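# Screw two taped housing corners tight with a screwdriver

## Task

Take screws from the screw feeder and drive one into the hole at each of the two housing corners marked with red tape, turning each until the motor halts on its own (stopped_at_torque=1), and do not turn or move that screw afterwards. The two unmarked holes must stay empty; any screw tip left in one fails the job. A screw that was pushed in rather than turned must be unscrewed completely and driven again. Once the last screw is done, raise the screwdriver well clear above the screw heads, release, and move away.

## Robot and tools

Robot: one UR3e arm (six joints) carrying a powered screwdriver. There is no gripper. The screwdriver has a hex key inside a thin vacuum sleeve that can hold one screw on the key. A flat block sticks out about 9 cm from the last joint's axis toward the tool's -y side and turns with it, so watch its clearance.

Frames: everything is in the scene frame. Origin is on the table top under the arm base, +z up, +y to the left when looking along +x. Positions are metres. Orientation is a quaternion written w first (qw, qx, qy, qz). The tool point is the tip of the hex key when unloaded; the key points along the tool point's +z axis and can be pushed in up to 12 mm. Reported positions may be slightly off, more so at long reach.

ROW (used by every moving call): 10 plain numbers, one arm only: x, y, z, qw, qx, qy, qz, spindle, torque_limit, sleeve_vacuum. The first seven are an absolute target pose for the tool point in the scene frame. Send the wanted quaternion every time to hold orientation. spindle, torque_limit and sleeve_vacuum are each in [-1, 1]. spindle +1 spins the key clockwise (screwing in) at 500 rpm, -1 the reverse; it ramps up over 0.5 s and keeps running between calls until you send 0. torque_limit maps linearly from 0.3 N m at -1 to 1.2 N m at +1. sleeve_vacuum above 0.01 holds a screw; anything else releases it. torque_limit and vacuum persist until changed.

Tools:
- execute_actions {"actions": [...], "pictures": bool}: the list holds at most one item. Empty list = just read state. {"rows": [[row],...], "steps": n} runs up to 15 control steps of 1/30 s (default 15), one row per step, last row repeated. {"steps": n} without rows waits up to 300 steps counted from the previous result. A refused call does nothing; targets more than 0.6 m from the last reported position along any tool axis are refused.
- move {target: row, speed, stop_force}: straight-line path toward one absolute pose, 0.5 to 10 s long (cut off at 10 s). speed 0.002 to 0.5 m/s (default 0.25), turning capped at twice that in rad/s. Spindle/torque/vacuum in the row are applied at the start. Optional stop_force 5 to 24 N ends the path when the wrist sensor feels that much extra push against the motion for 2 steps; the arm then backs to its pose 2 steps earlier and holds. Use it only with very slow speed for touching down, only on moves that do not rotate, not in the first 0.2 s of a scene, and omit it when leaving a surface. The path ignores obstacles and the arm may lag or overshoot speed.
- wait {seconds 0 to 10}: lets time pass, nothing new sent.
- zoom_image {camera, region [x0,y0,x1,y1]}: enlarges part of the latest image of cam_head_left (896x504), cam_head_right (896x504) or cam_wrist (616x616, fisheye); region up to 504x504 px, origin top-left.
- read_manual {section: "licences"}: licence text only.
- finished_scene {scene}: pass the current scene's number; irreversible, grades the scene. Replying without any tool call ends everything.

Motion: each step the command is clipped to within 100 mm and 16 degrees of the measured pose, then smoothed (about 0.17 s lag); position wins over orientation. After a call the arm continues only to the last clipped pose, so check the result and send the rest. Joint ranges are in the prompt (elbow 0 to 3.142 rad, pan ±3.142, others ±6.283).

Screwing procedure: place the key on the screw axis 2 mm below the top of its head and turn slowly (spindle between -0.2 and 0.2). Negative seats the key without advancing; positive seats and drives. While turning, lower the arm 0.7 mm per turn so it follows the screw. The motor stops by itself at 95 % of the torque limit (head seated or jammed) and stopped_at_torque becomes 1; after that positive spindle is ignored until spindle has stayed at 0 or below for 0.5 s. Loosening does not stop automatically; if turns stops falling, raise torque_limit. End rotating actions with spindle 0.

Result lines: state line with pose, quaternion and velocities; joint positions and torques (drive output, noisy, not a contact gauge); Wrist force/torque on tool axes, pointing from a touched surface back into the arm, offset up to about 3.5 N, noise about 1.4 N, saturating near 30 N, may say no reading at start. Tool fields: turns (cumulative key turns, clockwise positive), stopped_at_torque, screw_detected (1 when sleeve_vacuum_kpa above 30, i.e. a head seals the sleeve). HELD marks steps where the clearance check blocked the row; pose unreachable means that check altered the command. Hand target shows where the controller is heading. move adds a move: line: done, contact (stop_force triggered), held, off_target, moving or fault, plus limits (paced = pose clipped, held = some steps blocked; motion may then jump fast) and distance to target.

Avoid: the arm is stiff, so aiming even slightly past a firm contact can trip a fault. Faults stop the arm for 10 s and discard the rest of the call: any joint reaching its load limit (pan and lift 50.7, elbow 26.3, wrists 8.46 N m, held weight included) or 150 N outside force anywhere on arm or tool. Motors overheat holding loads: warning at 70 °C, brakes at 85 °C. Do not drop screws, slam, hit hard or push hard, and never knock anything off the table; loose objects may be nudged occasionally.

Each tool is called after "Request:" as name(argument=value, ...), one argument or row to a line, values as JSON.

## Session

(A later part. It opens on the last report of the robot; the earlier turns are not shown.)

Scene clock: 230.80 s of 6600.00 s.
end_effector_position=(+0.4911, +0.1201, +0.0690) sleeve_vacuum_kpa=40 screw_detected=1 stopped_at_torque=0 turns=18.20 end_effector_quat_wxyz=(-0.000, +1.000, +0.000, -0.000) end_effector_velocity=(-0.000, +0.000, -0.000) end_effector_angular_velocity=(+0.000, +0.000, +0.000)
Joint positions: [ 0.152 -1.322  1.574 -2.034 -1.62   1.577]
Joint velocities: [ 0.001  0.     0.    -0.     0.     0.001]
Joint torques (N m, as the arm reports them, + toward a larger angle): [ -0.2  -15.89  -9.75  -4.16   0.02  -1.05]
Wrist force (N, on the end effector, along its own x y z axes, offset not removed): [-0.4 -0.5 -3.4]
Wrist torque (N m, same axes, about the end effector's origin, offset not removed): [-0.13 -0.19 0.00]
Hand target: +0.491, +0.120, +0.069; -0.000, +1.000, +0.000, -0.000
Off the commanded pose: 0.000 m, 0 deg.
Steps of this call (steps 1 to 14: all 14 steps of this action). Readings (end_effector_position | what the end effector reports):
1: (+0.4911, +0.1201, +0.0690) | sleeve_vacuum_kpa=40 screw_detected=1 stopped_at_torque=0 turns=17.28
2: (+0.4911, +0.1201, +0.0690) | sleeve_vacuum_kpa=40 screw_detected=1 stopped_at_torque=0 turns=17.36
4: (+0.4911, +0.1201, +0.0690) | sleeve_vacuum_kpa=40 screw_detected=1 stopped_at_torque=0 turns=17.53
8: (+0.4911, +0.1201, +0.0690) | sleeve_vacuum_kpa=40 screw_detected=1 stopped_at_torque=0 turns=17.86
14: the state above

Request:
move(
  target=[0.4908, 0.1202, 0.0598, 0, 1, 0, 0, 1, 0, 1],
  speed=0.008,
  stop_force=10,
)

Request:
execute_actions(
  actions=[
    {"steps": 8},
  ],
  pictures=false,
)

Scene clock: 235.73 s of 6600.00 s.
end_effector_position=(+0.4908, +0.1202, +0.0599) sleeve_vacuum_kpa=40 screw_detected=1 stopped_at_torque=0 turns=27.64 end_effector_quat_wxyz=(+0.000, +1.000, -0.000, -0.000) end_effector_velocity=(+0.000, -0.000, -0.001) end_effector_angular_velocity=(+0.000, -0.001, -0.001)
Joint positions: [ 0.151 -1.306  1.597 -2.073 -1.62   1.576]
Joint velocities: [-0.001  0.002  0.003 -0.006  0.    -0.   ]
Joint torques (N m, as the arm reports them, + toward a larger angle): [ -0.31 -15.41  -8.95  -3.64   0.92  -1.21]
Wrist force (N, on the end effector, along its own x y z axes, offset not removed): [2.7 -0.7 -7.0]
Wrist torque (N m, same axes, about the end effector's origin, offset not removed): [-0.33 -1.00 0.02]
Hand target: +0.491, +0.120, +0.060; +0.000, +1.000, -0.000, -0.000
Off the commanded pose: 0.000 m, 0 deg.
After step 90, 0.57 s passed at rest.
move: done

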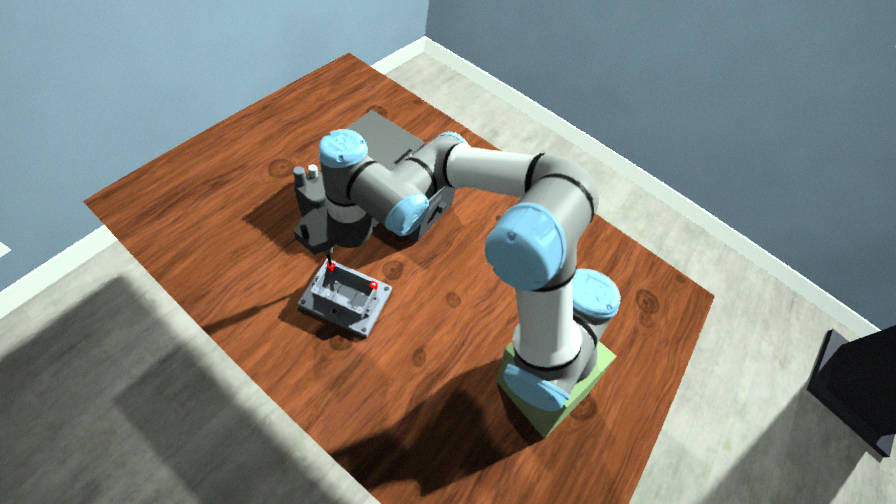

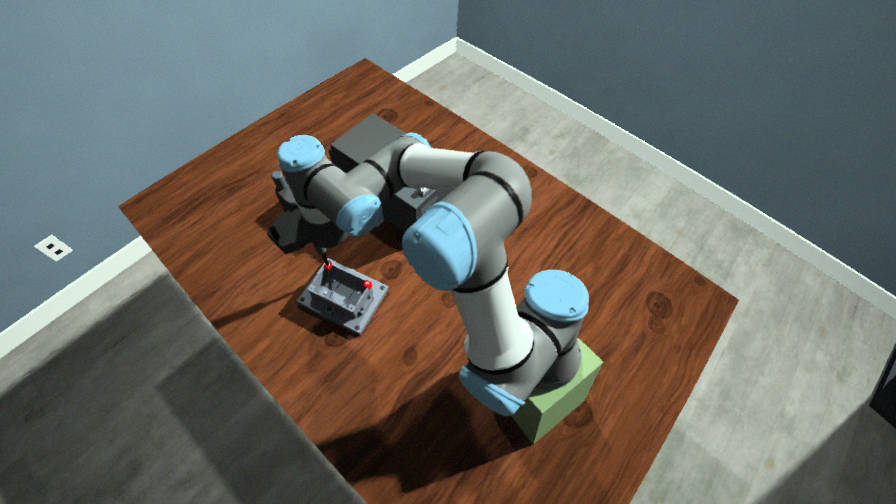

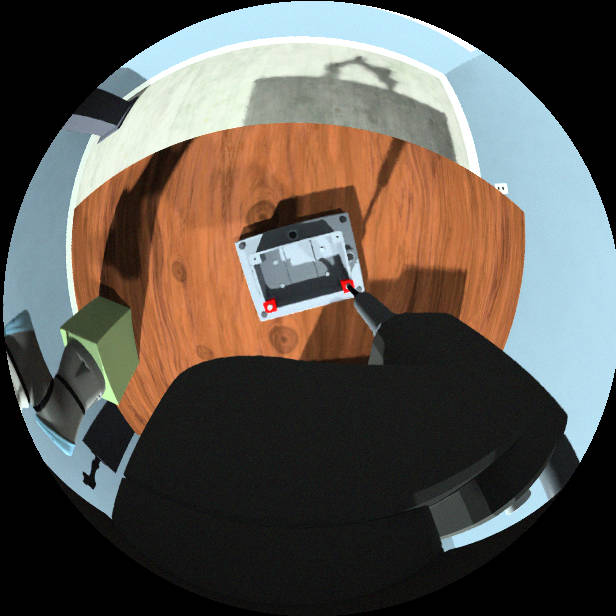

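Scene clock: 236.00 s of 6600.00 s.
end_effector_position=(+0.4908, +0.1202, +0.0598) sleeve_vacuum_kpa=40 screw_detected=1 stopped_at_torque=1 turns=29.15 end_effector_quat_wxyz=(+0.000, +1.000, +0.000, -0.000) end_effector_velocity=(-0.000, -0.000, -0.000) end_effector_angular_velocity=(-0.000, +0.000, -0.001)
Joint positions: [ 0.151 -1.306  1.598 -2.073 -1.62   1.576]
Joint velocities: [ 0.     0.     0.001 -0.    -0.     0.001]
Joint torques (N m, as the arm reports them, + toward a larger angle): [ -0.07 -15.38  -8.86  -3.68   0.83  -0.21]
Wrist force (N, on the end effector, along its own x y z axes, offset not removed): [1.5 -0.6 -6.2]
Wrist torque (N m, same axes, about the end effector's origin, offset not removed): [-0.38 -0.56 -0.17]
Hand target: +0.491, +0.120, +0.060; +0.000, +1.000, -0.000, -0.000
Off the commanded pose: 0.000 m, 0 deg.
Steps of this call (steps 1 to 8: nothing new was sent). Readings (end_effector_position | what the end effector reports):
1: (+0.4908, +0.1202, +0.0599) | sleeve_vacuum_kpa=40 screw_detected=1 stopped_at_torque=0 turns=27.92
2: (+0.4908, +0.1202, +0.0599) | sleeve_vacuum_kpa=40 screw_detected=1 stopped_at_torque=0 turns=28.20
4: (+0.4908, +0.1202, +0.0598) | sleeve_vacuum_kpa=40 screw_detected=1 stopped_at_torque=0 turns=28.75
8: the state above

Stopped after ~13.7 turns, same as the first. Release and lift.

Request:
move(
  target=[0.4908, 0.1202, 0.08, 0, 1, 0, 0, 0, 0, 0],
  speed=0.06,
)

Request:
move(
  target=[0.42, 0.03, 0.2, 0, 1, 0, 0, 0, 0, 0],
  speed=0.3,
)

Request:
zoom_image(
  camera="cam_head_left",
  region=[295, 245, 395, 345],
)

Scene clock: 241.30 s of 6600.00 s.
end_effector_position=(+0.4908, +0.1202, +0.0799) sleeve_vacuum_kpa=0 screw_detected=0 stopped_at_torque=1 turns=29.15 end_effector_quat_wxyz=(-0.000, +1.000, +0.000, +0.000) end_effector_velocity=(+0.000, +0.000, +0.002) end_effector_angular_velocity=(+0.001, +0.000, -0.001)
Joint positions: [ 0.153 -1.341  1.548 -1.989 -1.621  1.579]
Joint velocities: [-0.    -0.001 -0.006  0.007  0.001  0.   ]
Joint torques (N m, as the arm reports them, + toward a larger angle): [  6.54 -22.49 -14.87  -2.25  -0.63   1.02]
Wrist force (N, on the end effector, along its own x y z axes, offset not removed): [1.7 1.3 -1.6]
Wrist torque (N m, same axes, about the end effector's origin, offset not removed): [0.36 -0.59 -0.13]
Hand target: +0.491, +0.120, +0.080; -0.000, +1.000, +0.000, +0.000
Off the commanded pose: 0.000 m, 0 deg.
After step 90, 1.47 s passed at rest.
move: done

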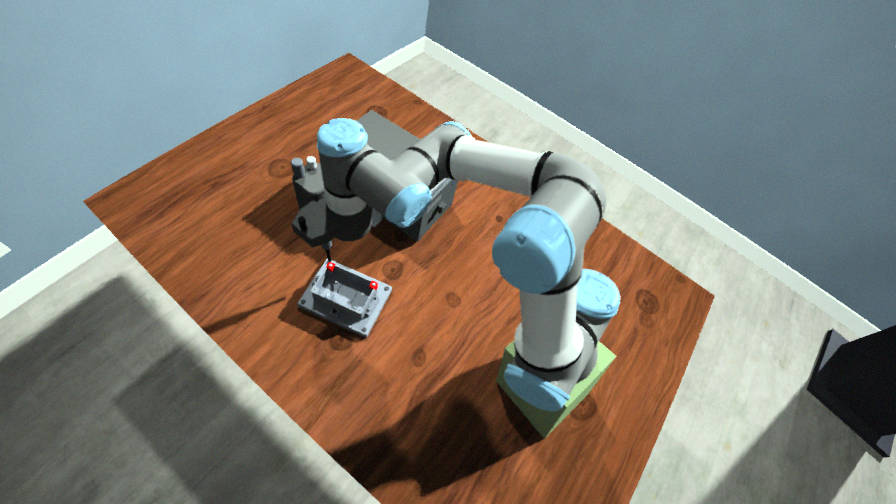

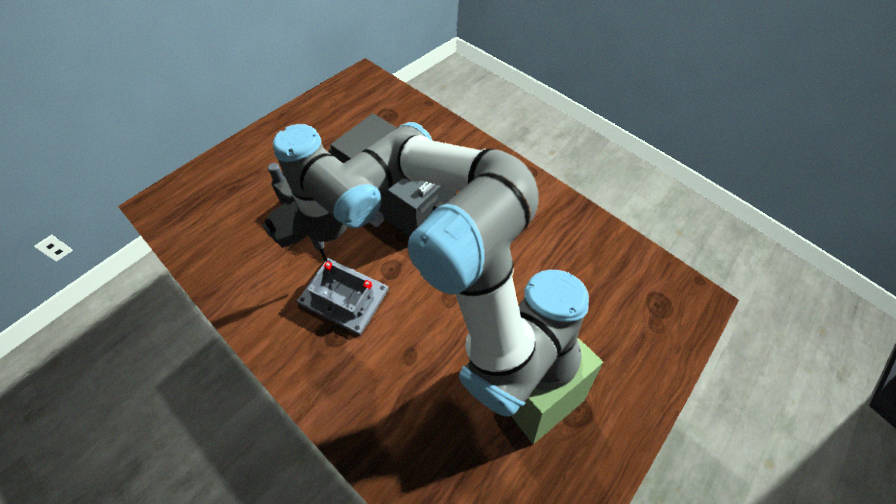

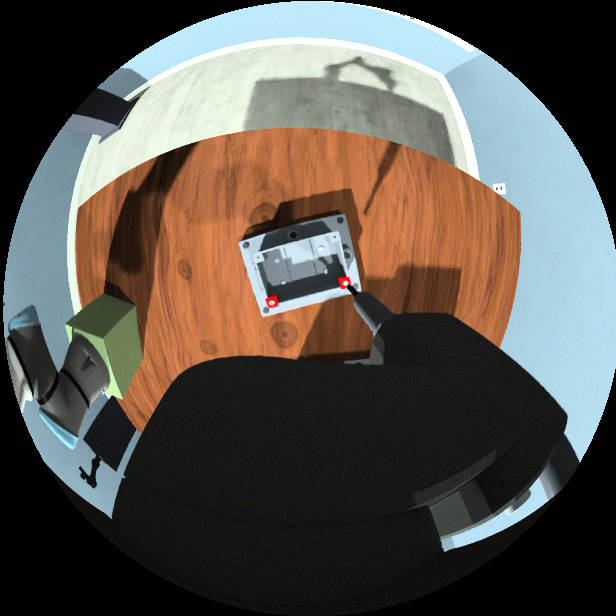

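Scene clock: 242.53 s of 6600.00 s.
end_effector_position=(+0.4201, +0.0303, +0.1998) sleeve_vacuum_kpa=0 screw_detected=0 stopped_at_torque=1 turns=29.15 end_effector_quat_wxyz=(+0.000, +1.000, -0.000, +0.000) end_effector_velocity=(-0.000, -0.001, +0.001) end_effector_angular_velocity=(+0.004, +0.002, +0.001)
Joint positions: [-0.196 -1.846  1.537 -1.476 -1.546  1.238]
Joint velocities: [-0.012 -0.001 -0.007  0.011  0.006 -0.012]
Joint torques (N m, as the arm reports them, + toward a larger angle): [ -0.62 -15.51 -15.63  -2.32   1.03  -1.14]
Wrist force (N, on the end effector, along its own x y z axes, offset not removed): [1.1 0.7 -1.6]
Wrist torque (N m, same axes, about the end effector's origin, offset not removed): [0.13 -0.39 -0.05]
Hand target: +0.420, +0.030, +0.200; -0.000, +1.000, -0.000, +0.000
Off the commanded pose: 0.000 m, 0 deg.
move: done

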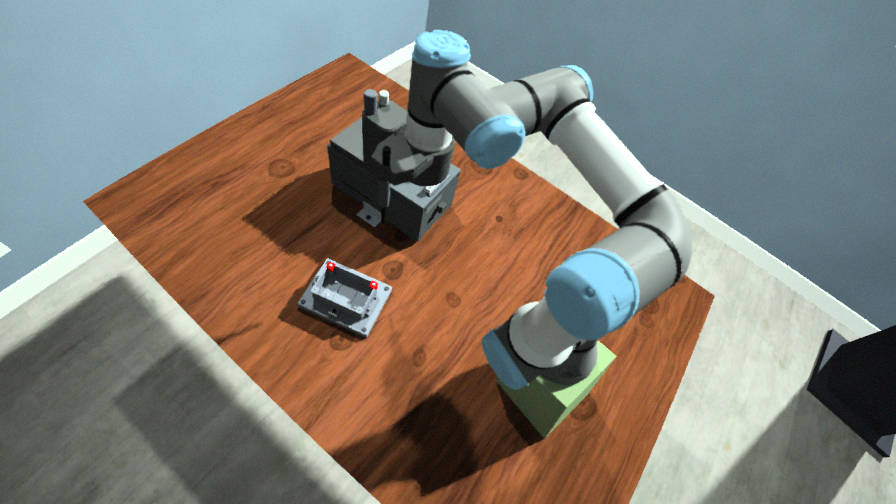

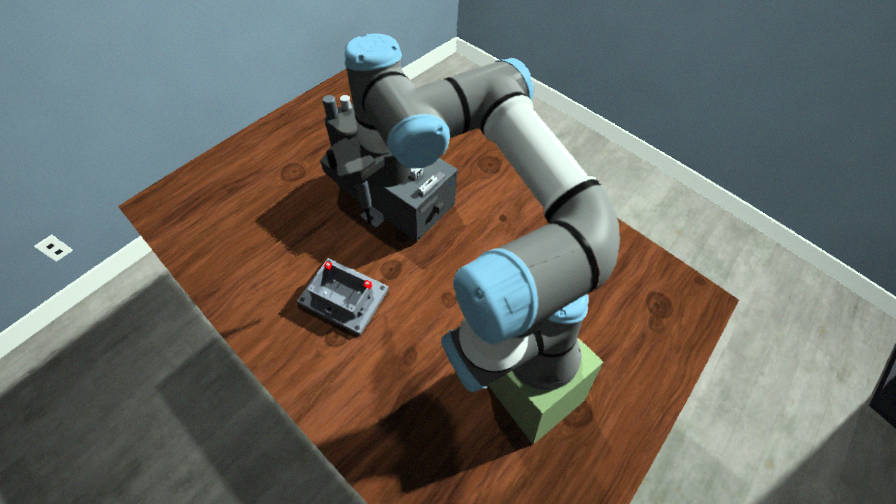

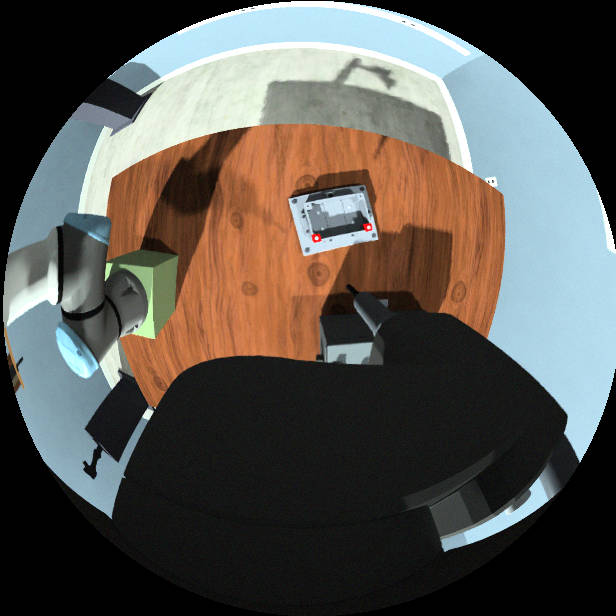

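Region (295, 245, 395, 345) of cam_head_left's 896x504 image, scaled by 5.040, with more detail than that image has.

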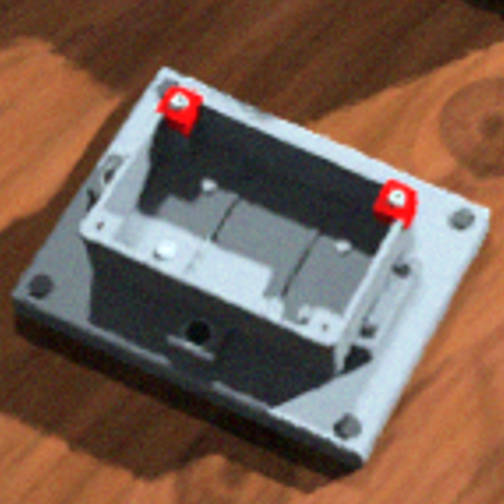

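Request:
finished_scene(
  scene=1,
)

The scene is finished: the task was done.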